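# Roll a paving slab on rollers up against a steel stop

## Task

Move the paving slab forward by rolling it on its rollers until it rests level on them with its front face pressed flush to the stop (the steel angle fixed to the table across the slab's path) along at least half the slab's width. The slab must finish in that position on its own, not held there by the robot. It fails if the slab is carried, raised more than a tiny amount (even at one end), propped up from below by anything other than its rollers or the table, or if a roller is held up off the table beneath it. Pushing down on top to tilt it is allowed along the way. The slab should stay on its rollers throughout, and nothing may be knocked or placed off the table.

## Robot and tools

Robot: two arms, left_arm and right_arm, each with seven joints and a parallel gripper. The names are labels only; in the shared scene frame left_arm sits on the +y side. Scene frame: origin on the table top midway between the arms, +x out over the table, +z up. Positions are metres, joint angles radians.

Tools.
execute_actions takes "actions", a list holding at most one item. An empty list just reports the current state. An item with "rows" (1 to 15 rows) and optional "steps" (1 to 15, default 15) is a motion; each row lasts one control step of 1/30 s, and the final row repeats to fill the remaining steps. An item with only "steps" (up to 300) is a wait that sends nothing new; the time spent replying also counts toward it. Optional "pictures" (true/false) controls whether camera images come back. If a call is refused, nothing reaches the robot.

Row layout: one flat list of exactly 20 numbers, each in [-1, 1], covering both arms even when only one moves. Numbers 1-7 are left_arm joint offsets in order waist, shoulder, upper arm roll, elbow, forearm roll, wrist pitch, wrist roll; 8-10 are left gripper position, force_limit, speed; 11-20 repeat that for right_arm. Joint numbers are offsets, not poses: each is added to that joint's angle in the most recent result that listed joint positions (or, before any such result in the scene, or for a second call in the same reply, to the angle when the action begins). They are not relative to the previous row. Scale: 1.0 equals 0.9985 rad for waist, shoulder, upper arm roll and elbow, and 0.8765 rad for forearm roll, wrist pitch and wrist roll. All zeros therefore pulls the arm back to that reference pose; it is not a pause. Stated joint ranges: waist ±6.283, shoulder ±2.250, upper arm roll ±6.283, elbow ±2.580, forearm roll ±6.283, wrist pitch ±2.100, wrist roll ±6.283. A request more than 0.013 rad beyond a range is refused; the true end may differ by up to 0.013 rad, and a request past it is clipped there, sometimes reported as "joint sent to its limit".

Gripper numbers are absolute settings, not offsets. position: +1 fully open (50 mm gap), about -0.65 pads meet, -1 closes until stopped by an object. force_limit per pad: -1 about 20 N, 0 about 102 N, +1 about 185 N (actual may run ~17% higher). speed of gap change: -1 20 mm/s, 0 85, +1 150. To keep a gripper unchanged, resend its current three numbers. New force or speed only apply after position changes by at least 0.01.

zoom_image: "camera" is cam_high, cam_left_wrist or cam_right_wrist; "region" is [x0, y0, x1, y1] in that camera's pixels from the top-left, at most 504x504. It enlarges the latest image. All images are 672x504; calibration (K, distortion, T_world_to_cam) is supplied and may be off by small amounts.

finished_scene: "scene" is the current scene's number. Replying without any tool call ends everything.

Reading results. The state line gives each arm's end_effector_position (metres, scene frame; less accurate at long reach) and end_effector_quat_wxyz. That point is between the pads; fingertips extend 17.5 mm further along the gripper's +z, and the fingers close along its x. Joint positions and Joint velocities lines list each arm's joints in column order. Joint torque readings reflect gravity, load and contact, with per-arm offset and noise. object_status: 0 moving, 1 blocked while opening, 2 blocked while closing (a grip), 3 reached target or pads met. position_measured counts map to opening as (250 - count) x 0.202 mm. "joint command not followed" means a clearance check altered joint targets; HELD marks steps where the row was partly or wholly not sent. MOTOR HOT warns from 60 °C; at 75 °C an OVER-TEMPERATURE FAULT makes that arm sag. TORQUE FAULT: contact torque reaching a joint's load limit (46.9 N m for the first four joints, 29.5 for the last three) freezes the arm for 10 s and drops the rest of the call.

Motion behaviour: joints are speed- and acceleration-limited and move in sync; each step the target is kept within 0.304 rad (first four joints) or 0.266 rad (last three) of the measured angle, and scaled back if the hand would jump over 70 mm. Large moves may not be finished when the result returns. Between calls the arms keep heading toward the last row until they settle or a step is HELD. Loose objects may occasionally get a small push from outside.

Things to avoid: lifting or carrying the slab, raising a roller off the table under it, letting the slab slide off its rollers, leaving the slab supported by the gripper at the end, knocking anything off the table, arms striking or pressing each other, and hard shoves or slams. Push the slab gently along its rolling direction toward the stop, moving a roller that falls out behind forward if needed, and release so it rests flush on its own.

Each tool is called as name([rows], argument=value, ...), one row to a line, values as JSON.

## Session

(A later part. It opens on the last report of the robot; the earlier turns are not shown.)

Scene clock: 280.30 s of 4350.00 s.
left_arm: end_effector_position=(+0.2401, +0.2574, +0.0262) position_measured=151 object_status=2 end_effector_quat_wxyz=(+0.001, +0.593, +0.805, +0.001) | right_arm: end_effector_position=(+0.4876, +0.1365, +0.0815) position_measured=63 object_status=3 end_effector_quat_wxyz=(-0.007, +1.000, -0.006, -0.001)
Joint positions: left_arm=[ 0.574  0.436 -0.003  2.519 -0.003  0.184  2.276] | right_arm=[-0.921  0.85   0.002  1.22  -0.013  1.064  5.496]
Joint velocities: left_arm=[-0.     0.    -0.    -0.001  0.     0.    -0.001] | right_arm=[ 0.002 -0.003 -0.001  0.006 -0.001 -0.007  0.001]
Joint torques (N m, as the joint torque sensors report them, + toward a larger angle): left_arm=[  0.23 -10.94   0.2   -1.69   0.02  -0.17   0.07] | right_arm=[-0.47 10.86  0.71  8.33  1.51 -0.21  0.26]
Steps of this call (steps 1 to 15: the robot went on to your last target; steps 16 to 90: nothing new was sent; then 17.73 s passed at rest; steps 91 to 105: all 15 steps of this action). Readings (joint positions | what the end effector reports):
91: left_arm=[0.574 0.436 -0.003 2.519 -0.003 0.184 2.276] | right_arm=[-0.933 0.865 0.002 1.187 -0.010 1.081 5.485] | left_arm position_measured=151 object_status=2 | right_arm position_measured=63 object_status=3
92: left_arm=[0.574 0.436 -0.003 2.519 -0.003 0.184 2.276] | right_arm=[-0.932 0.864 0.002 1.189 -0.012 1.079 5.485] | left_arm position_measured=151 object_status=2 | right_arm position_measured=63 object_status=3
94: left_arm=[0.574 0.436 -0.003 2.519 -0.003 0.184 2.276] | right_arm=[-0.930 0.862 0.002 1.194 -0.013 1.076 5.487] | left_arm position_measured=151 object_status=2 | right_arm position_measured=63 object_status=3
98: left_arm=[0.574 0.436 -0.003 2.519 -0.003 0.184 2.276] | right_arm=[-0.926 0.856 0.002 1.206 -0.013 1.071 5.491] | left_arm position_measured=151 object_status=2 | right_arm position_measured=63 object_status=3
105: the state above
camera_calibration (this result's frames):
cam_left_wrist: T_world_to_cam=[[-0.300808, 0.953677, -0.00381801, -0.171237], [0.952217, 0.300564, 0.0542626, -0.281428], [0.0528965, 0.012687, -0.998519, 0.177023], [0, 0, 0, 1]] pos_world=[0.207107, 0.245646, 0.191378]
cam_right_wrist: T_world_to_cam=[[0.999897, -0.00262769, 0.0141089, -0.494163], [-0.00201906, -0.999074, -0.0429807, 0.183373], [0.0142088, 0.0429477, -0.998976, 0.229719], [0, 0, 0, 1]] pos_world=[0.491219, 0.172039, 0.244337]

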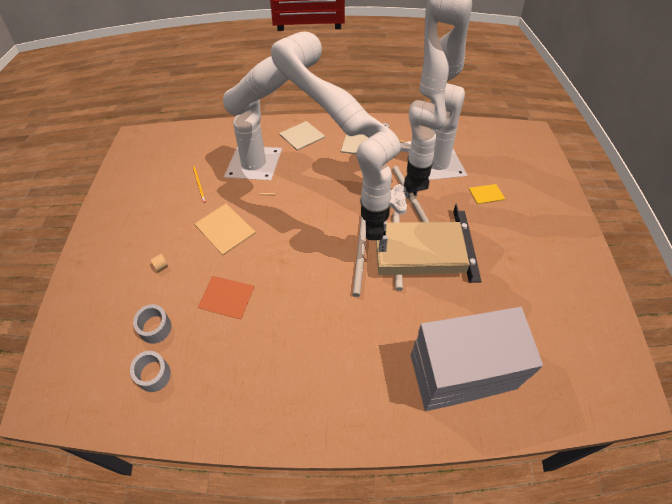

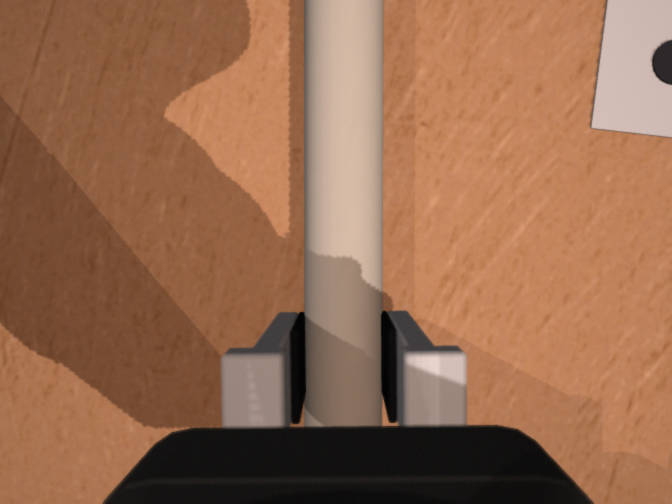

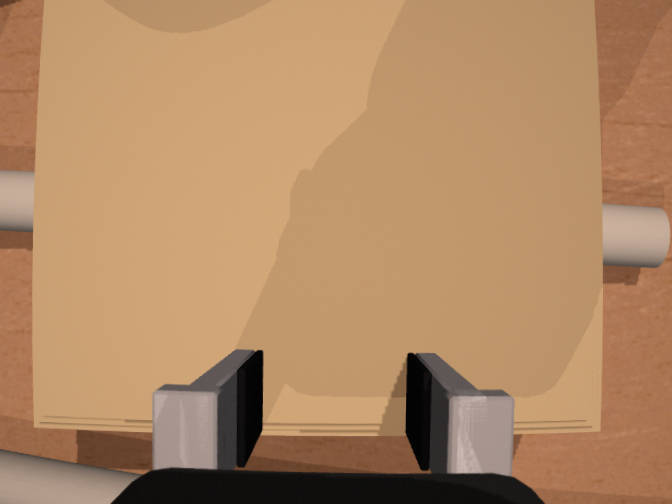

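execute_actions([
  {"rows":[[0,0,0,0,0,0,0,-1,0,0, 0.001,0.041,0,0.026,0,-0.002,0.001,0.6,0,1],[0,0,0,0,0,0,0,-1,0,0, 0.002,0.040,0,0.029,0,-0.004,0.002,0.6,0,1],[0,0,0,0,0,0,0,-1,0,0, 0.003,0.038,0,0.032,0,-0.005,0.004,0.6,0,1],[0,0,0,0,0,0,0,-1,0,0, 0.004,0.037,0,0.035,0,-0.007,0.005,0.6,0,1],[0,0,0,0,0,0,0,-1,0,0, 0.005,0.035,0,0.038,0,-0.009,0.006,0.6,0,1],[0,0,0,0,0,0,0,-1,0,0, 0.006,0.034,0,0.041,0,-0.010,0.007,0.6,0,1],[0,0,0,0,0,0,0,-1,0,0, 0.007,0.032,0,0.044,0,-0.012,0.008,0.6,0,1],[0,0,0,0,0,0,0,-1,0,0, 0.008,0.031,0,0.047,0,-0.014,0.009,0.6,0,1],[0,0,0,0,0,0,0,-1,0,0, 0.009,0.029,0,0.050,0,-0.016,0.011,0.6,0,1],[0,0,0,0,0,0,0,-1,0,0, 0.010,0.028,0,0.053,0,-0.018,0.012,0.6,0,1],[0,0,0,0,0,0,0,-1,0,0, 0.012,0.027,0,0.056,0,-0.020,0.0135,0.6,0,1]],"steps":15},
])

zoom_image(camera="cam_high", region=[330,190,510,310])

Scene clock: 284.27 s of 4350.00 s.
left_arm: end_effector_position=(+0.2401, +0.2574, +0.0262) position_measured=151 object_status=2 end_effector_quat_wxyz=(+0.001, +0.593, +0.805, +0.001) | right_arm: end_effector_position=(+0.4871, +0.1274, +0.0812) position_measured=63 object_status=3 end_effector_quat_wxyz=(-0.008, +1.000, -0.006, -0.001)
Joint positions: left_arm=[ 0.574  0.436 -0.003  2.519 -0.003  0.184  2.276] | right_arm=[-0.909  0.836  0.001  1.252 -0.016  1.045  5.508]
Joint velocities: left_arm=[ 0.     0.    -0.     0.    -0.    -0.001  0.   ] | right_arm=[ 0.002 -0.004 -0.003  0.006 -0.002 -0.01   0.002]
Joint torques (N m, as the joint torque sensors report them, + toward a larger angle): left_arm=[  0.24 -10.91   0.42  -1.9   -0.27  -0.08   0.28] | right_arm=[-0.3  10.96  1.1   8.7   1.1   0.55  0.28]
Steps of this call (steps 1 to 15: the robot went on to your last target; steps 16 to 90: nothing new was sent; then 0.47 s passed at rest; steps 91 to 105: all 15 steps of this action). Readings (joint positions | what the end effector reports):
91: left_arm=[0.574 0.436 -0.003 2.519 -0.003 0.184 2.276] | right_arm=[-0.920 0.850 0.001 1.220 -0.013 1.063 5.496] | left_arm position_measured=151 object_status=2 | right_arm position_measured=63 object_status=3
92: left_arm=[0.574 0.436 -0.003 2.519 -0.003 0.184 2.276] | right_arm=[-0.920 0.849 0.001 1.222 -0.015 1.061 5.497] | left_arm position_measured=151 object_status=2 | right_arm position_measured=63 object_status=3
94: left_arm=[0.574 0.436 -0.003 2.519 -0.003 0.184 2.276] | right_arm=[-0.918 0.847 0.001 1.226 -0.016 1.058 5.499] | left_arm position_measured=151 object_status=2 | right_arm position_measured=63 object_status=3
98: left_arm=[0.574 0.436 -0.003 2.519 -0.003 0.184 2.276] | right_arm=[-0.914 0.842 0.001 1.238 -0.016 1.052 5.503] | left_arm position_measured=151 object_status=2 | right_arm position_measured=63 object_status=3
105: the state above
camera_calibration (this result's frames):
cam_left_wrist: T_world_to_cam=[[-0.300808, 0.953677, -0.00381826, -0.171237], [0.952217, 0.300565, 0.054263, -0.281428], [0.052897, 0.0126869, -0.998519, 0.177023], [0, 0, 0, 1]] pos_world=[0.207107, 0.245646, 0.191378]
cam_right_wrist: T_world_to_cam=[[0.999908, -0.00419099, 0.0129154, -0.493372], [-0.00359704, -0.99895, -0.0456729, 0.175227], [0.0130932, 0.0456223, -0.998873, 0.229994], [0, 0, 0, 1]] pos_world=[0.490946, 0.162482, 0.24411]

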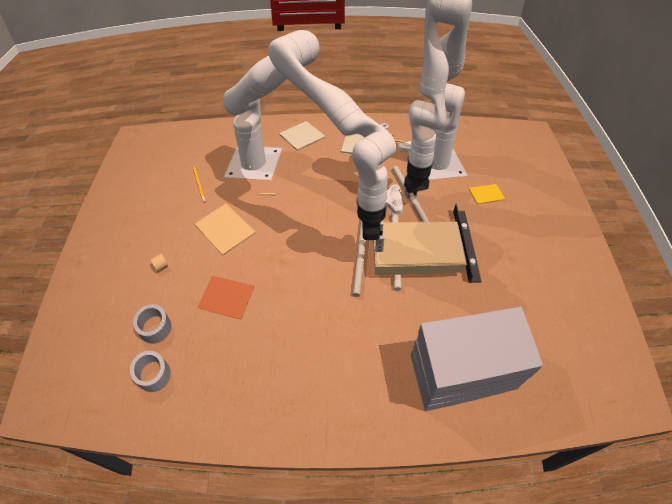

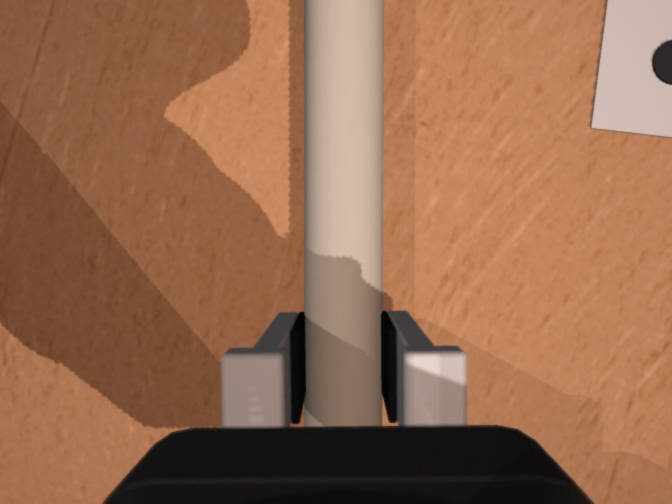

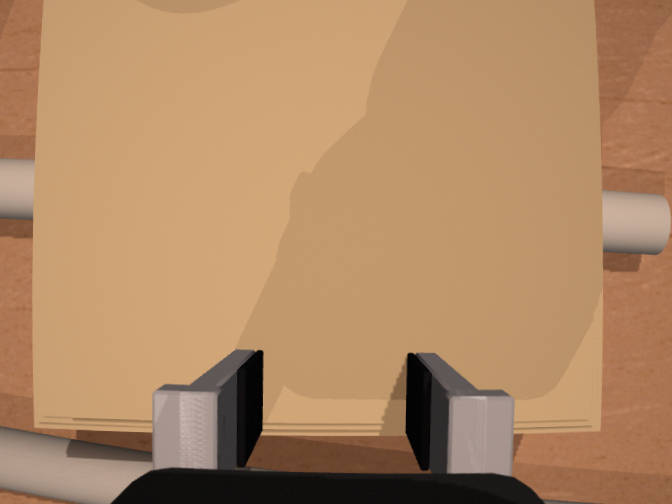

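Region (330, 190, 510, 310) of cam_high's 672x504 image, scaled by 2.800, with more detail than that image has.

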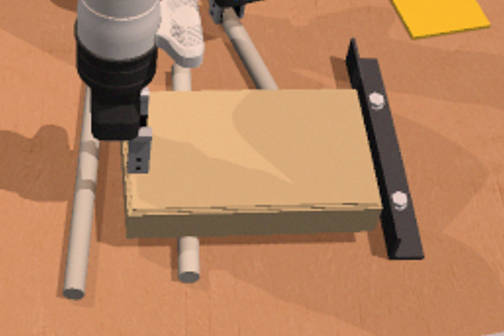

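execute_actions([
  {"rows":[[-0.025,0.007,0,-0.025,0,0.02,-0.03,-1,0,0, 0.001,0.041,0,0.024,0,0,0,0.6,0,1],[-0.05,0.013,0,-0.05,0,0.041,-0.058,-1,0,0, 0.001,0.041,0,0.024,0,0,0,0.6,0,1],[-0.08,0.021,0,-0.077,0,0.063,-0.091,-1,0,0, 0.001,0.041,0,0.024,0,0,0,0.6,0,1],[-0.1067,0.0282,0,-0.1025,0,0.0845,-0.1215,-1,0,0, 0.001,0.041,0,0.024,0,0,0,0.6,0,1],[-0.127,0.037,0,-0.13,0,0.106,-0.145,-1,0,0, 0.001,0.041,0,0.024,0,0,0,0.6,0,1],[-0.148,0.046,0,-0.159,0,0.128,-0.168,-1,0,0, 0.001,0.041,0,0.024,0,0,0,0.6,0,1],[-0.168,0.055,0,-0.187,0,0.15,-0.192,-1,0,0, 0.001,0.041,0,0.024,0,0,0,0.6,0,1],[-0.1887,0.0643,0,-0.2149,0,0.1716,-0.215,-1,0,0, 0.001,0.041,0,0.024,0,0,0,0.6,0,1]],"steps":15},
])

zoom_image(camera="cam_high", region=[330,190,510,310])

Scene clock: 292.97 s of 4350.00 s.
left_arm: end_effector_position=(+0.3263, +0.2824, +0.0270) position_measured=151 object_status=2 end_effector_quat_wxyz=(+0.002, +0.596, +0.803, +0.002) | right_arm: end_effector_position=(+0.4871, +0.1275, +0.0812) position_measured=63 object_status=3 end_effector_quat_wxyz=(-0.009, +1.000, -0.007, -0.002)
Joint positions: left_arm=[ 0.391  0.498 -0.004  2.305 -0.003  0.333  2.088] | right_arm=[-0.907  0.835  0.001  1.254 -0.018  1.043  5.509]
Joint velocities: left_arm=[-0.042  0.018  0.016 -0.018  0.003  0.028 -0.008] | right_arm=[ 0. -0.  0. -0. -0. -0.  0.]
Joint torques (N m, as the joint torque sensors report them, + toward a larger angle): left_arm=[  0.19 -13.74   0.68  -2.35  -0.1    0.2   -0.12] | right_arm=[-0.25 10.69  0.54  7.89  0.92  0.78 -0.3 ]
Steps of this call (steps 1 to 15: the robot went on to your last target; steps 16 to 90: nothing new was sent; then 5.20 s passed at rest; steps 91 to 105: all 15 steps of this action). Readings (joint positions | what the end effector reports):
91: left_arm=[0.572 0.437 -0.003 2.518 -0.003 0.185 2.276] | right_arm=[-0.908 0.835 0.001 1.253 -0.016 1.044 5.508] | left_arm position_measured=151 object_status=2 | right_arm position_measured=63 object_status=3
92: left_arm=[0.565 0.438 -0.001 2.513 -0.002 0.190 2.270] | right_arm=[-0.908 0.835 0.000 1.253 -0.017 1.043 5.509] | left_arm position_measured=151 object_status=2 | right_arm position_measured=63 object_status=3
94: left_arm=[0.535 0.445 0.000 2.488 -0.002 0.212 2.243] | right_arm=[-0.908 0.835 0.001 1.253 -0.018 1.043 5.509] | left_arm position_measured=151 object_status=2 | right_arm position_measured=63 object_status=3
98: left_arm=[0.458 0.470 -0.001 2.401 -0.002 0.272 2.162] | right_arm=[-0.907 0.835 0.001 1.254 -0.018 1.043 5.509] | left_arm position_measured=151 object_status=2 | right_arm position_measured=63 object_status=3
105: the state above
camera_calibration (this result's frames):
cam_left_wrist: T_world_to_cam=[[-0.295936, 0.955199, -0.00401505, -0.171131], [0.953553, 0.295668, 0.0575977, -0.370211], [0.0562044, 0.0132167, -0.998332, 0.171633], [0, 0, 0, 1]] pos_world=[0.292725, 0.270656, 0.191983]
cam_right_wrist: T_world_to_cam=[[0.999911, -0.00580124, 0.0120443, -0.493102], [-0.00521694, -0.998834, -0.0479896, 0.176261], [0.0123087, 0.0479225, -0.998775, 0.230087], [0, 0, 0, 1]] pos_world=[0.491146, 0.162168, 0.244203]

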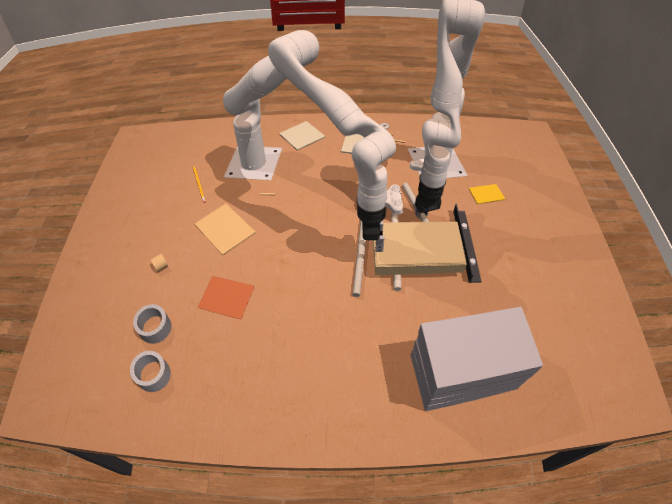

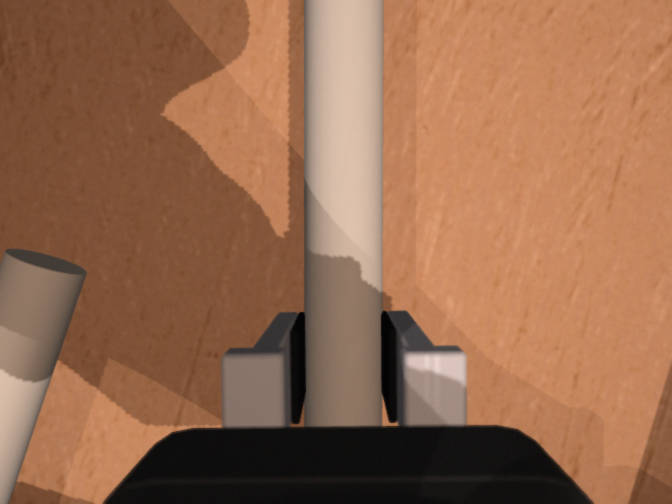

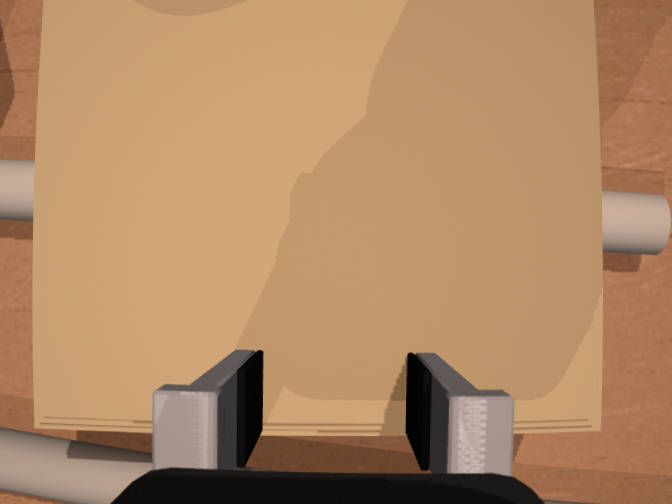

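Region (330, 190, 510, 310) of cam_high's 672x504 image, scaled by 2.800, with more detail than that image has.

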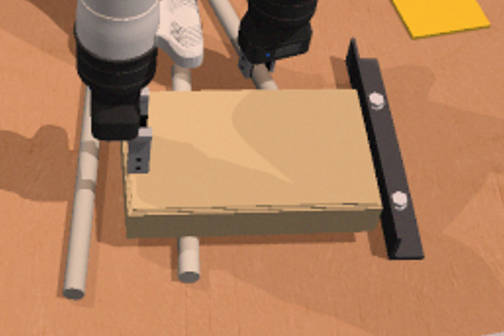

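execute_actions([
  {"rows":[[0,0,0,0,0,0,0,0.5,0,1, 0,0.042,0,0.022,0,0,0,0.6,0,1],[0,0,0,0,0,0,0,0.5,0,1, 0,0.042,0,0.022,0,0,0,0.6,0,1],[0,0,0,0,0,0,0,0.5,0,1, 0,0.042,0,0.022,0,0,0,0.6,0,1],[0,0,0,0,0,0,0,0.5,0,1, 0,0.042,0,0.022,0,0,0,0.6,0,1],[0,0,0,0,0,0,0,0.5,0,1, 0,0.042,0,0.022,0,0,0,0.6,0,1],[0,0,0,0,0,0,0,0.5,0,1, 0,0.042,0,0.022,0,0,0,0.6,0,1],[0.02,-0.009,0,0.025,0,-0.02,0.022,0.5,0,1, 0,0.042,0,0.022,0,0,0,0.6,0,1],[0.04,-0.018,0,0.052,0,-0.04,0.044,0.5,0,1, 0,0.042,0,0.022,0,0,0,0.6,0,1],[0.06,-0.026,0,0.08,0,-0.06,0.066,0.5,0,1, 0,0.042,0,0.022,0,0,0,0.6,0,1],[0.076,-0.034,0,0.1115,0,-0.085,0.093,0.5,0,1, 0,0.042,0,0.022,0,0,0,0.6,0,1],[0.11,-0.044,0,0.145,0,-0.112,0.13,0.5,0,1, 0,0.042,0,0.022,0,0,0,0.6,0,1],[0.145,-0.053,0,0.18,0,-0.14,0.17,0.5,0,1, 0,0.042,0,0.022,0,0,0,0.6,0,1],[0.183,-0.062,0,0.214,0,-0.17,0.214,0.5,0,1, 0,0.042,0,0.022,0,0,0,0.6,0,1]],"steps":15},
])

Scene clock: 303.27 s of 4350.00 s.
left_arm: end_effector_position=(+0.2650, +0.2621, +0.0264) position_measured=78 object_status=3 end_effector_quat_wxyz=(+0.002, +0.596, +0.803, +0.002) | right_arm: end_effector_position=(+0.4871, +0.1286, +0.0811) position_measured=63 object_status=3 end_effector_quat_wxyz=(-0.010, +1.000, -0.007, -0.002)
Joint positions: left_arm=[ 0.52   0.451 -0.003  2.458 -0.003  0.228  2.216] | right_arm=[-0.907  0.836 -0.     1.253 -0.02   1.041  5.509]
Joint velocities: left_arm=[ 0.594 -0.17   0.025  0.707  0.003 -0.488  0.694] | right_arm=[ 0.001 -0.    -0.    -0.    -0.     0.     0.   ]
Joint torques (N m, as the joint torque sensors report them, + toward a larger angle): left_arm=[ -0.88 -11.58  -0.55  -2.9   -0.45  -0.34   0.24] | right_arm=[-0.51 10.5   0.48  7.94  0.91  0.79 -0.16]
Steps of this call (steps 1 to 15: the robot went on to your last target; steps 16 to 90: nothing new was sent; then 6.80 s passed at rest; steps 91 to 105: all 15 steps of this action). Readings (joint positions | what the end effector reports):
91: left_arm=[0.387 0.500 -0.003 2.304 -0.003 0.335 2.088] | right_arm=[-0.907 0.835 0.000 1.253 -0.018 1.043 5.509] | left_arm position_measured=134 object_status=0 | right_arm position_measured=63 object_status=3
92: left_arm=[0.389 0.499 -0.004 2.304 -0.003 0.334 2.088] | right_arm=[-0.907 0.835 0.000 1.253 -0.019 1.042 5.509] | left_arm position_measured=109 object_status=0 | right_arm position_measured=63 object_status=3
94: left_arm=[0.390 0.498 -0.003 2.305 -0.003 0.333 2.088] | right_arm=[-0.907 0.835 0.000 1.253 -0.020 1.041 5.509] | left_arm position_measured=78 object_status=0 | right_arm position_measured=63 object_status=3
98: left_arm=[0.398 0.495 -0.005 2.311 -0.003 0.328 2.092] | right_arm=[-0.907 0.836 -0.000 1.253 -0.020 1.041 5.509] | left_arm position_measured=78 object_status=0 | right_arm position_measured=63 object_status=3
105: the state above
camera_calibration (this result's frames):
cam_left_wrist: T_world_to_cam=[[-0.294908, 0.955516, -0.00435988, -0.170276], [0.953959, 0.294682, 0.0559005, -0.305478], [0.0546986, 0.0123263, -0.998427, 0.175439], [0, 0, 0, 1]] pos_world=[0.231601, 0.250558, 0.191497]
cam_right_wrist: T_world_to_cam=[[0.99991, -0.00617761, 0.011887, -0.493098], [-0.00556505, -0.998689, -0.0508919, 0.17774], [0.0121858, 0.0508212, -0.998633, 0.229578], [0, 0, 0, 1]] pos_world=[0.491245, 0.162794, 0.244171]

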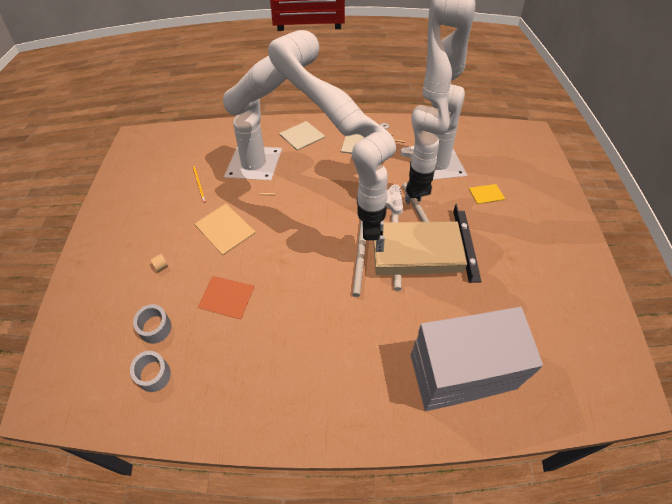

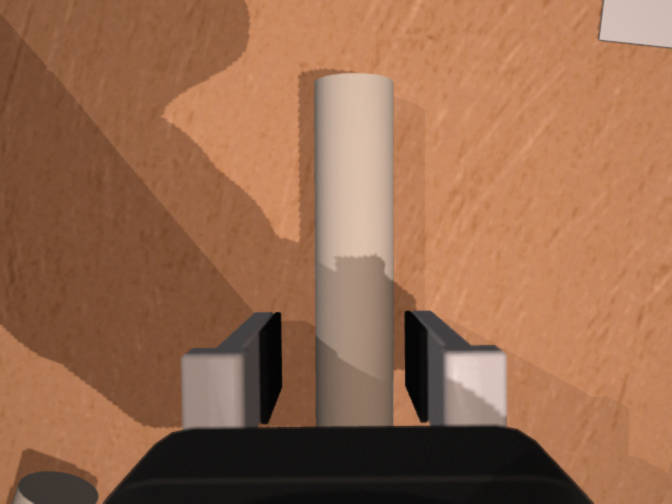

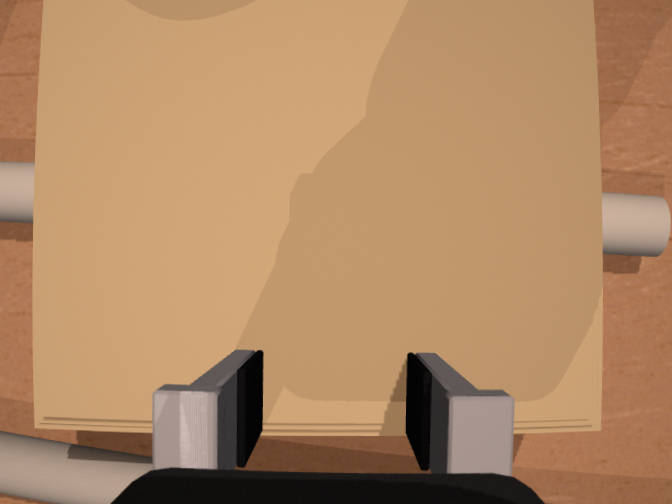

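execute_actions([
  {"rows":[[0.054,-0.015,0,0.061,0,-0.050,0.068,0.5,0,1, -0.001,0.041,0,0.023,0.002,0.002,0,0.6,0,1],[0.054,-0.015,0,0.061,0,-0.050,0.068,0.5,0,1, -0.001,0.041,0,0.023,0.002,0.002,0,0.6,0,1],[0.054,-0.015,0,0.061,0,-0.050,0.068,0.5,0,1, -0.001,0.041,0,0.023,0.002,0.002,0,0.6,0,1],[0.054,-0.015,0,0.061,0,-0.050,0.068,-1,0,0, -0.001,0.041,0,0.023,0.002,0.002,0,0.6,0,1]],"steps":15},
])

Scene clock: 309.33 s of 4350.00 s.
left_arm: end_effector_position=(+0.2398, +0.2576, +0.0262) position_measured=151 object_status=2 end_effector_quat_wxyz=(+0.001, +0.594, +0.805, +0.001) | right_arm: end_effector_position=(+0.4871, +0.1286, +0.0811) position_measured=63 object_status=3 end_effector_quat_wxyz=(-0.011, +1.000, -0.007, -0.002)
Joint positions: left_arm=[ 0.574  0.436 -0.003  2.519 -0.003  0.184  2.276] | right_arm=[-0.907  0.835 -0.     1.253 -0.02   1.04   5.51 ]
Joint velocities: left_arm=[-0.    -0.    -0.    -0.    -0.    -0.001 -0.   ] | right_arm=[-0.  0. -0. -0. -0. -0.  0.]
Joint torques (N m, as the joint torque sensors report them, + toward a larger angle): left_arm=[  0.28 -10.8   -0.17  -1.78  -0.05  -0.14  -0.03] | right_arm=[-0.56 10.24  0.07  8.02  0.57  0.71 -0.1 ]
Steps of this call (steps 1 to 30: the robot went on to your last target; steps 31 to 90: nothing new was sent; then 2.57 s passed at rest; steps 91 to 105: all 15 steps of this action). Readings (joint positions | what the end effector reports):
91: left_arm=[0.574 0.436 -0.004 2.519 -0.003 0.184 2.276] | right_arm=[-0.907 0.836 -0.000 1.253 -0.020 1.041 5.509] | left_arm position_measured=78 object_status=3 | right_arm position_measured=63 object_status=3
92: left_arm=[0.574 0.436 -0.004 2.519 -0.003 0.184 2.276] | right_arm=[-0.907 0.835 0.000 1.253 -0.020 1.041 5.509] | left_arm position_measured=78 object_status=3 | right_arm position_measured=63 object_status=3
94: left_arm=[0.574 0.436 -0.003 2.519 -0.003 0.184 2.276] | right_arm=[-0.907 0.835 0.000 1.253 -0.020 1.041 5.510] | left_arm position_measured=88 object_status=0 | right_arm position_measured=63 object_status=3
98: left_arm=[0.574 0.436 -0.003 2.519 -0.003 0.184 2.276] | right_arm=[-0.907 0.835 -0.000 1.253 -0.020 1.041 5.510] | left_arm position_measured=144 object_status=0 | right_arm position_measured=63 object_status=3
105: the state above
camera_calibration (this result's frames):
cam_left_wrist: T_world_to_cam=[[-0.300356, 0.953821, -0.00339633, -0.171637], [0.952372, 0.300092, 0.0541564, -0.281104], [0.0526748, 0.0130316, -0.998527, 0.176938], [0, 0, 0, 1]] pos_world=[0.206843, 0.245762, 0.191318]
cam_right_wrist: T_world_to_cam=[[0.999911, -0.00585034, 0.0120208, -0.493107], [-0.00522895, -0.99868, -0.0510901, 0.177639], [0.0123038, 0.0510227, -0.998622, 0.229497], [0, 0, 0, 1]] pos_world=[0.491168, 0.16281, 0.244183]

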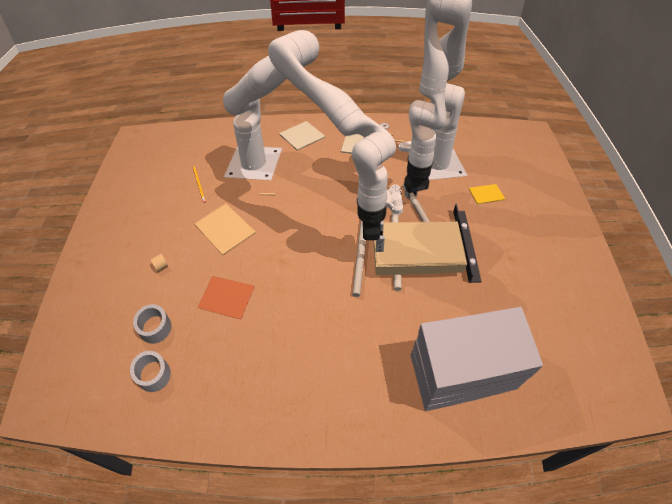

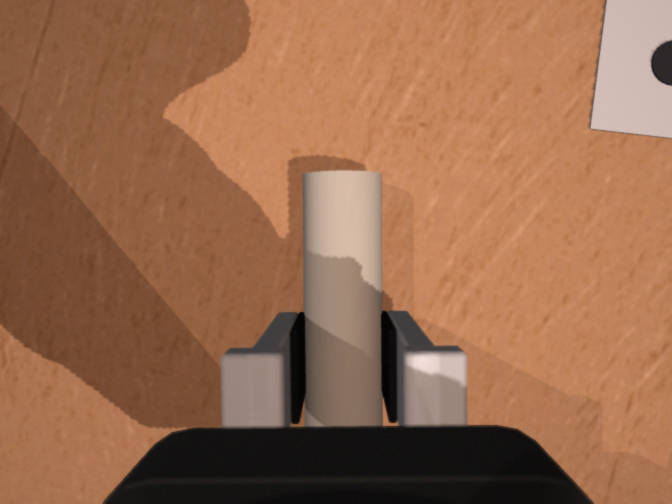

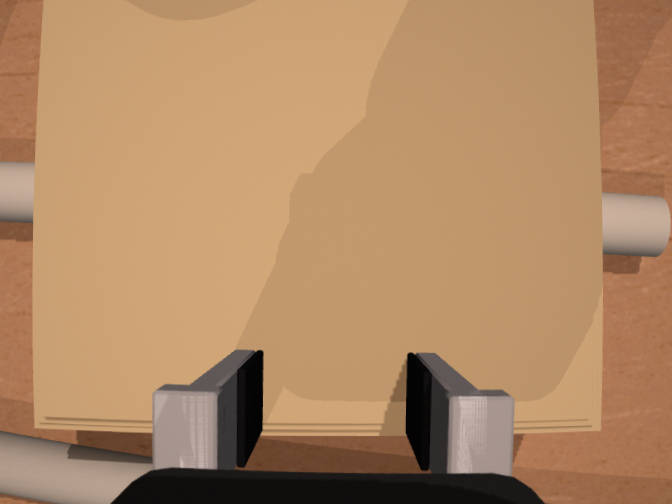

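Gripped. Slide to mid.

execute_actions([
  {"rows":[[-0.02,0.003,0,-0.011,0,0.009,-0.038,-1,0,0, -0.001,0.042,0,0.023,0.002,0.002,0,0.6,0,1],[-0.042,0.006,0,-0.023,0,0.018,-0.078,-1,0,0, -0.001,0.042,0,0.023,0.002,0.002,0,0.6,0,1],[-0.063,0.010,0,-0.034,0,0.028,-0.117,-1,0,0, -0.001,0.042,0,0.023,0.002,0.002,0,0.6,0,1],[-0.084,0.013,0,-0.046,0,0.037,-0.155,-1,0,0, -0.001,0.042,0,0.023,0.002,0.002,0,0.6,0,1],[-0.105,0.016,0,-0.057,0,0.046,-0.194,-1,0,0, -0.001,0.042,0,0.023,0.002,0.002,0,0.6,0,1],[-0.126,0.019,0,-0.069,0,0.055,-0.233,-1,0,0, -0.001,0.042,0,0.023,0.002,0.002,0,0.6,0,1],[-0.147,0.023,0,-0.08,0,0.065,-0.272,-1,0,0, -0.001,0.042,0,0.023,0.002,0.002,0,0.6,0,1],[-0.168,0.026,0,-0.092,0,0.074,-0.311,-1,0,0, -0.001,0.042,0,0.023,0.002,0.002,0,0.6,0,1]],"steps":15},
])

zoom_image(camera="cam_high", region=[330,170,510,310])

Scene clock: 311.97 s of 4350.00 s.
left_arm: end_effector_position=(+0.2849, +0.2883, +0.0262) position_measured=151 object_status=2 end_effector_quat_wxyz=(+0.001, +0.637, +0.771, +0.002) | right_arm: end_effector_position=(+0.4871, +0.1288, +0.0810) position_measured=63 object_status=3 end_effector_quat_wxyz=(-0.011, +1.000, -0.007, -0.002)
Joint positions: left_arm=[ 0.412  0.461 -0.004  2.428 -0.003  0.248  2.004] | right_arm=[-0.907  0.836 -0.     1.253 -0.02   1.04   5.51 ]
Joint velocities: left_arm=[-0.041  0.003  0.012 -0.007  0.002  0.011 -0.005] | right_arm=[-0. -0. -0.  0. -0.  0. -0.]
Joint torques (N m, as the joint torque sensors report them, + toward a larger angle): left_arm=[ -0.34 -12.19   0.37  -1.79  -0.25   0.1    0.27] | right_arm=[-0.74 10.92  0.14  8.18  0.94  0.78 -0.11]
Steps of this call (steps 1 to 15: the robot went on to your last target; steps 16 to 64: nothing new was sent; steps 65 to 79: all 15 steps of this action). Readings (joint positions | what the end effector reports):
65: left_arm=[0.573 0.437 -0.003 2.519 -0.003 0.184 2.275] | right_arm=[-0.907 0.836 -0.000 1.253 -0.020 1.040 5.510] | left_arm position_measured=151 object_status=2 | right_arm position_measured=63 object_status=3
66: left_arm=[0.565 0.437 -0.002 2.516 -0.002 0.187 2.267] | right_arm=[-0.907 0.836 -0.000 1.253 -0.020 1.040 5.510] | left_arm position_measured=151 object_status=2 | right_arm position_measured=63 object_status=3
68: left_arm=[0.538 0.441 -0.001 2.503 -0.002 0.198 2.226] | right_arm=[-0.907 0.836 -0.000 1.253 -0.020 1.040 5.510] | left_arm position_measured=151 object_status=2 | right_arm position_measured=63 object_status=3
72: left_arm=[0.469 0.451 -0.002 2.464 -0.002 0.225 2.109] | right_arm=[-0.907 0.836 -0.000 1.253 -0.020 1.040 5.510] | left_arm position_measured=151 object_status=2 | right_arm position_measured=63 object_status=3
79: the state above
camera_calibration (this result's frames):
cam_left_wrist: T_world_to_cam=[[-0.194135, 0.98097, -0.00320199, -0.22552], [0.979391, 0.194006, 0.0561775, -0.310363], [0.0557297, 0.00777001, -0.998416, 0.174793], [0, 0, 0, 1]] pos_world=[0.250444, 0.280083, 0.191229]
cam_right_wrist: T_world_to_cam=[[0.999911, -0.00574476, 0.0120443, -0.49312], [-0.00511777, -0.998662, -0.0514564, 0.177761], [0.0123238, 0.0513902, -0.998603, 0.229367], [0, 0, 0, 1]] pos_world=[0.49116, 0.162904, 0.244133]

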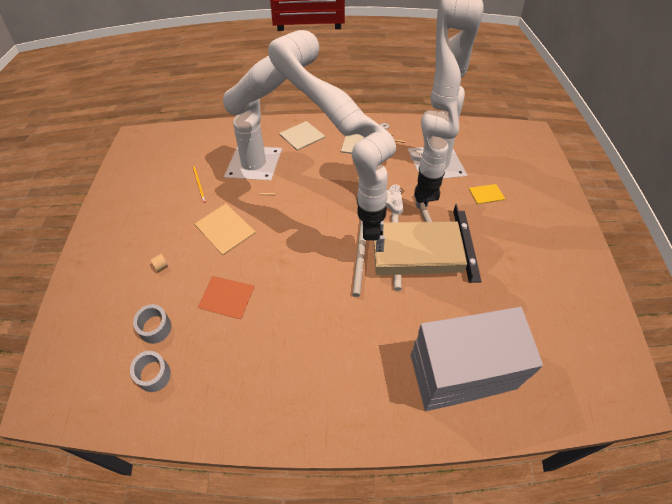

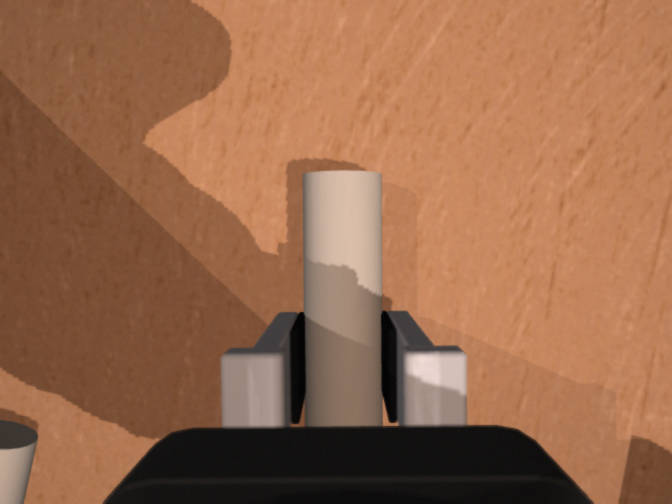

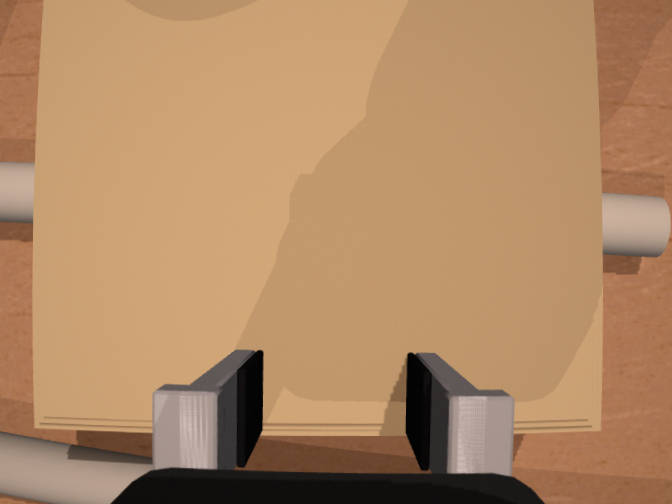

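Region (330, 170, 510, 310) of cam_high's 672x504 image, scaled by 2.800, with more detail than that image has.

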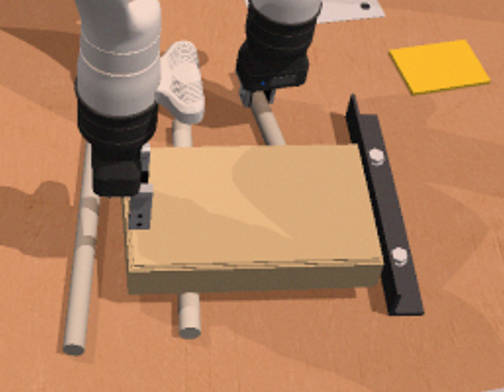

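execute_actions([
  {"rows":[[-0.022,0.005,0,-0.014,0,0.011,-0.034,-1,0,0, 0,0.041,0,0.023,0.002,0.002,0,0.6,0,1],[-0.039,0.010,0,-0.028,0,0.022,-0.067,-1,0,0, 0,0.041,0,0.023,0.002,0.002,0,0.6,0,1],[-0.055,0.014,0,-0.043,0,0.034,-0.10,-1,0,0, 0,0.041,0,0.023,0.002,0.002,0,0.6,0,1],[-0.072,0.019,0,-0.057,0,0.045,-0.135,-1,0,0, 0,0.041,0,0.023,0.002,0.002,0,0.6,0,1],[-0.088,0.023,0,-0.071,0,0.056,-0.168,-1,0,0, 0,0.041,0,0.023,0.002,0.002,0,0.6,0,1],[-0.104,0.028,0,-0.086,0,0.067,-0.20,-1,0,0, 0,0.041,0,0.023,0.002,0.002,0,0.6,0,1],[-0.12,0.032,0,-0.10,0,0.079,-0.235,-1,0,0, 0,0.041,0,0.023,0.002,0.002,0,0.6,0,1],[-0.137,0.037,0,-0.114,0,0.090,-0.269,-1,0,0, 0,0.041,0,0.023,0.002,0.002,0,0.6,0,1]],"steps":15},
])

zoom_image(camera="cam_high", region=[330,170,510,310])

Scene clock: 315.00 s of 4350.00 s.
left_arm: end_effector_position=(+0.3301, +0.3216, +0.0263) position_measured=151 object_status=2 end_effector_quat_wxyz=(+0.001, +0.675, +0.737, +0.002) | right_arm: end_effector_position=(+0.4871, +0.1287, +0.0810) position_measured=63 object_status=3 end_effector_quat_wxyz=(-0.011, +1.000, -0.007, -0.002)
Joint positions: left_arm=[ 0.279  0.497 -0.004  2.314 -0.003  0.327  1.768] | right_arm=[-0.907  0.835 -0.     1.254 -0.021  1.04   5.51 ]
Joint velocities: left_arm=[-0.03   0.01   0.007 -0.005  0.     0.006 -0.003] | right_arm=[-0.  0. -0.  0.  0.  0. -0.]
Joint torques (N m, as the joint torque sensors report them, + toward a larger angle): left_arm=[  0.02 -13.7    0.18  -3.4    0.04  -0.26   0.24] | right_arm=[-0.46 10.46  0.51  8.14  0.98  0.98 -0.08]
Steps of this call (steps 1 to 15: the robot went on to your last target; steps 16 to 76: nothing new was sent; steps 77 to 91: all 15 steps of this action). Readings (joint positions | what the end effector reports):
77: left_arm=[0.405 0.462 -0.003 2.427 -0.002 0.250 2.002] | right_arm=[-0.907 0.835 -0.000 1.253 -0.021 1.040 5.510] | left_arm position_measured=151 object_status=2 | right_arm position_measured=63 object_status=3
78: left_arm=[0.398 0.463 -0.002 2.423 -0.002 0.254 1.994] | right_arm=[-0.907 0.835 -0.000 1.254 -0.021 1.040 5.510] | left_arm position_measured=151 object_status=2 | right_arm position_measured=63 object_status=3
80: left_arm=[0.375 0.469 -0.001 2.405 -0.002 0.268 1.956] | right_arm=[-0.907 0.835 -0.000 1.254 -0.021 1.040 5.510] | left_arm position_measured=151 object_status=2 | right_arm position_measured=63 object_status=3
84: left_arm=[0.319 0.484 -0.002 2.355 -0.002 0.301 1.851] | right_arm=[-0.907 0.835 -0.000 1.254 -0.021 1.040 5.510] | left_arm position_measured=151 object_status=2 | right_arm position_measured=63 object_status=3
91: the state above
camera_calibration (this result's frames):
cam_left_wrist: T_world_to_cam=[[-0.0929412, 0.99567, -0.00148868, -0.287559], [0.994138, 0.0928809, 0.0553441, -0.333513], [0.0552427, 0.00366379, -0.998466, 0.173625], [0, 0, 0, 1]] pos_world=[0.295241, 0.316655, 0.191389]
cam_right_wrist: T_world_to_cam=[[0.999912, -0.00590334, 0.0119018, -0.493123], [-0.00527751, -0.998636, -0.0519453, 0.177829], [0.0121923, 0.0518779, -0.998579, 0.229382], [0, 0, 0, 1]] pos_world=[0.491221, 0.162776, 0.244163]

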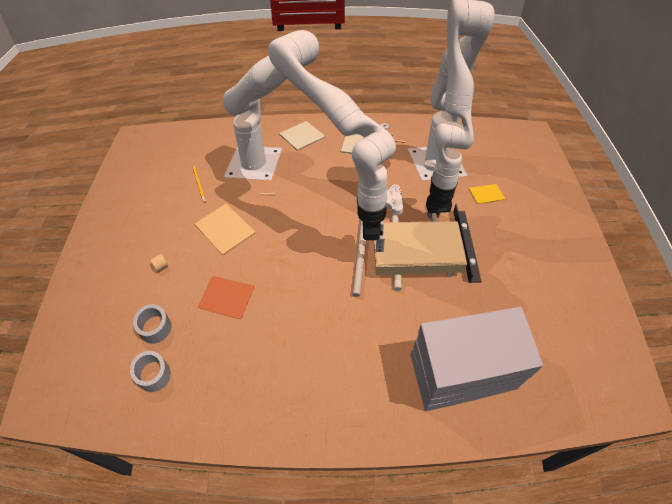

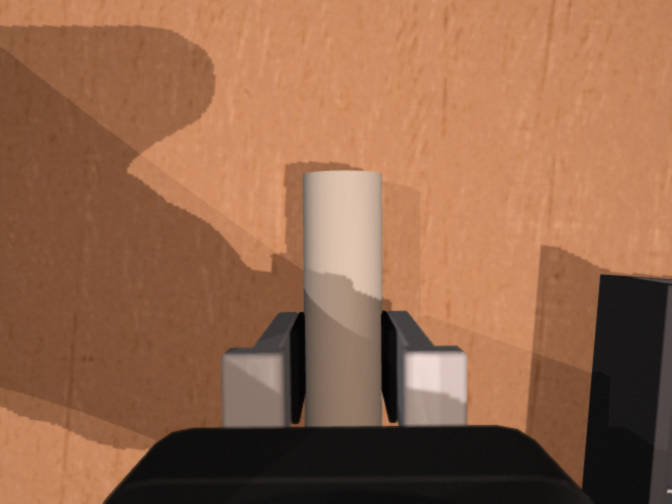

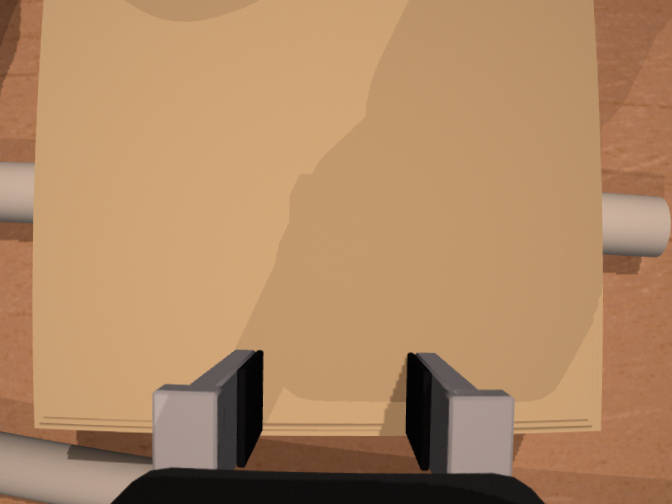

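Region (330, 170, 510, 310) of cam_high's 672x504 image, scaled by 2.800, with more detail than that image has.

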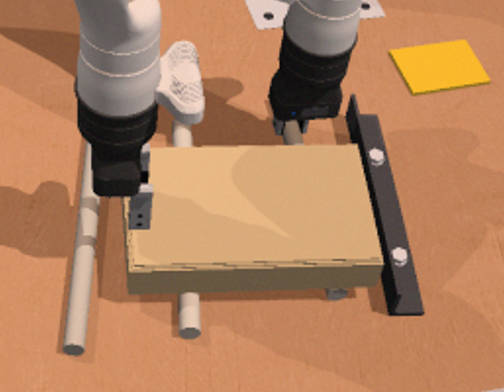

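execute_actions([
  {"rows":[[0,0,0,0,0,0,0,0.2,0,0, 0,0.041,0,0.023,0.002,0.002,0,0.6,0,1],[0,0,0,0,0,0,0,0.2,0,0, 0,0.040,0,0.022,0.002,0.002,0,0.6,0,1],[0,0,0,0,0,0,0,0.2,0,0, 0,0.038,0,0.021,0.002,0.002,0,0.6,0,1],[0,0,0,0,0,0,0,0.2,0,0, 0,0.036,0,0.020,0.002,0.002,0,0.6,0,1],[0,0,0,0,0,0,0,0.2,0,0, 0,0.034,0,0.019,0.002,0.002,0,0.6,0,1],[0,0,0,0,0,0,0,0.2,0,0, 0,0.032,0,0.018,0.002,0.002,0,0.6,0,1],[0,0,0,0,0,0,0,0.2,0,0, 0,0.030,0,0.017,0.002,0.002,0,0.6,0,1],[0,0,0,0,0,0,0,0.2,0,0, 0,0.028,0,0.016,0.002,0.002,0,0.6,0,1],[0,0,0,0,0,0,0,0.2,0,0, 0,0.026,0,0.015,0.002,0.002,0,0.6,0,1],[0,0,0,0,0,0,0,0.2,0,0, 0,0.024,0,0.013,0.002,0.002,0,0.6,0,1],[0,0,0,0,0,0,0,0.2,0,0, 0,0.022,0,0.012,0.002,0.002,0,0.6,0,1],[0,0,0,0,0,0,0,0.2,0,0, 0,0.020,0,0.011,0.002,0.002,0,0.6,0,1]],"steps":15},
])

zoom_image(camera="cam_high", region=[330,170,510,310])

Scene clock: 319.37 s of 4350.00 s.
left_arm: end_effector_position=(+0.3302, +0.3216, +0.0263) position_measured=123 object_status=3 end_effector_quat_wxyz=(+0.001, +0.675, +0.737, +0.002) | right_arm: end_effector_position=(+0.4876, +0.1294, +0.0836) position_measured=63 object_status=3 end_effector_quat_wxyz=(-0.012, +1.000, -0.007, -0.001)
Joint positions: left_arm=[ 0.279  0.497 -0.004  2.314 -0.003  0.327  1.768] | right_arm=[-0.907  0.832 -0.001  1.252 -0.021  1.041  5.51 ]
Joint velocities: left_arm=[ 0.     0.     0.001  0.001 -0.     0.     0.   ] | right_arm=[-0.     0.002 -0.001 -0.005 -0.001  0.003  0.   ]
Joint torques (N m, as the joint torque sensors report them, + toward a larger angle): left_arm=[  0.21 -13.64   0.32  -3.53  -0.09  -0.08   0.01] | right_arm=[-0.16 -5.13  0.59 -0.21  0.53 -0.29  0.18]
Steps of this call (steps 1 to 15: the robot went on to your last target; steps 16 to 90: nothing new was sent; then 0.87 s passed at rest; steps 91 to 105: all 15 steps of this action). Readings (joint positions | what the end effector reports):
91: left_arm=[0.276 0.497 -0.004 2.314 -0.003 0.327 1.768] | right_arm=[-0.907 0.835 -0.000 1.254 -0.021 1.040 5.510] | left_arm position_measured=141 object_status=0 | right_arm position_measured=63 object_status=3
92: left_arm=[0.278 0.497 -0.004 2.314 -0.003 0.327 1.768] | right_arm=[-0.907 0.835 -0.001 1.254 -0.021 1.039 5.510] | left_arm position_measured=127 object_status=0 | right_arm position_measured=63 object_status=3
94: left_arm=[0.278 0.497 -0.004 2.314 -0.003 0.327 1.768] | right_arm=[-0.907 0.835 -0.001 1.254 -0.021 1.039 5.510] | left_arm position_measured=123 object_status=0 | right_arm position_measured=63 object_status=3
98: left_arm=[0.278 0.497 -0.004 2.314 -0.003 0.327 1.768] | right_arm=[-0.907 0.833 -0.000 1.254 -0.020 1.041 5.510] | left_arm position_measured=123 object_status=0 | right_arm position_measured=63 object_status=3
105: the state above
camera_calibration (this result's frames):
cam_left_wrist: T_world_to_cam=[[-0.0929572, 0.995669, -0.00149021, -0.287557], [0.994136, 0.0928969, 0.055349, -0.333522], [0.0552477, 0.00366361, -0.998466, 0.173624], [0, 0, 0, 1]] pos_world=[0.295243, 0.316659, 0.191389]
cam_right_wrist: T_world_to_cam=[[0.999887, -0.00582143, 0.0138592, -0.493747], [-0.00505846, -0.998503, -0.054464, 0.178714], [0.0141555, 0.0543877, -0.99842, 0.23062], [0, 0, 0, 1]] pos_world=[0.491331, 0.163029, 0.246832]

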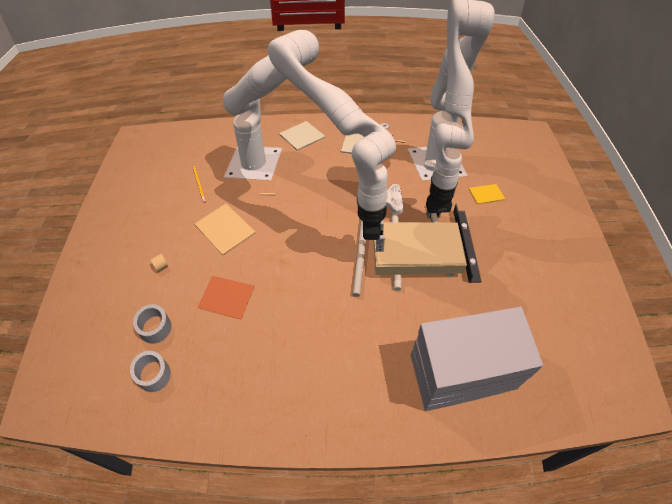

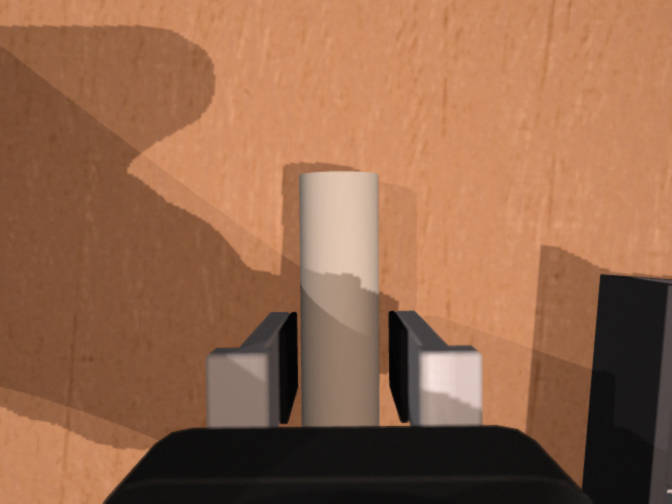

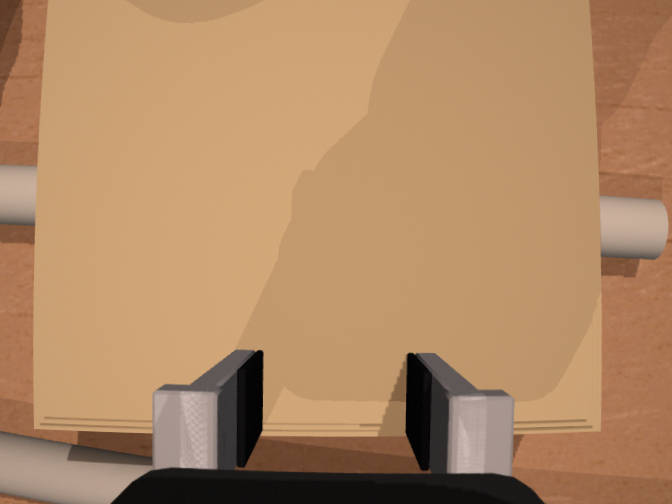

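Region (330, 170, 510, 310) of cam_high's 672x504 image, scaled by 2.800, with more detail than that image has.

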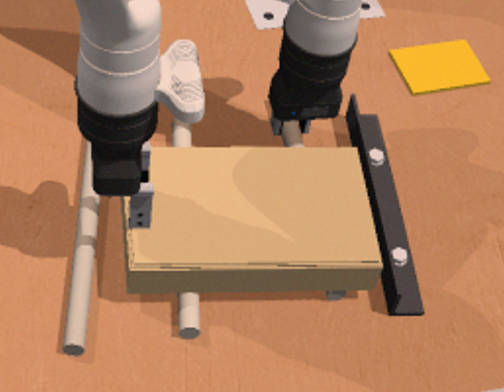

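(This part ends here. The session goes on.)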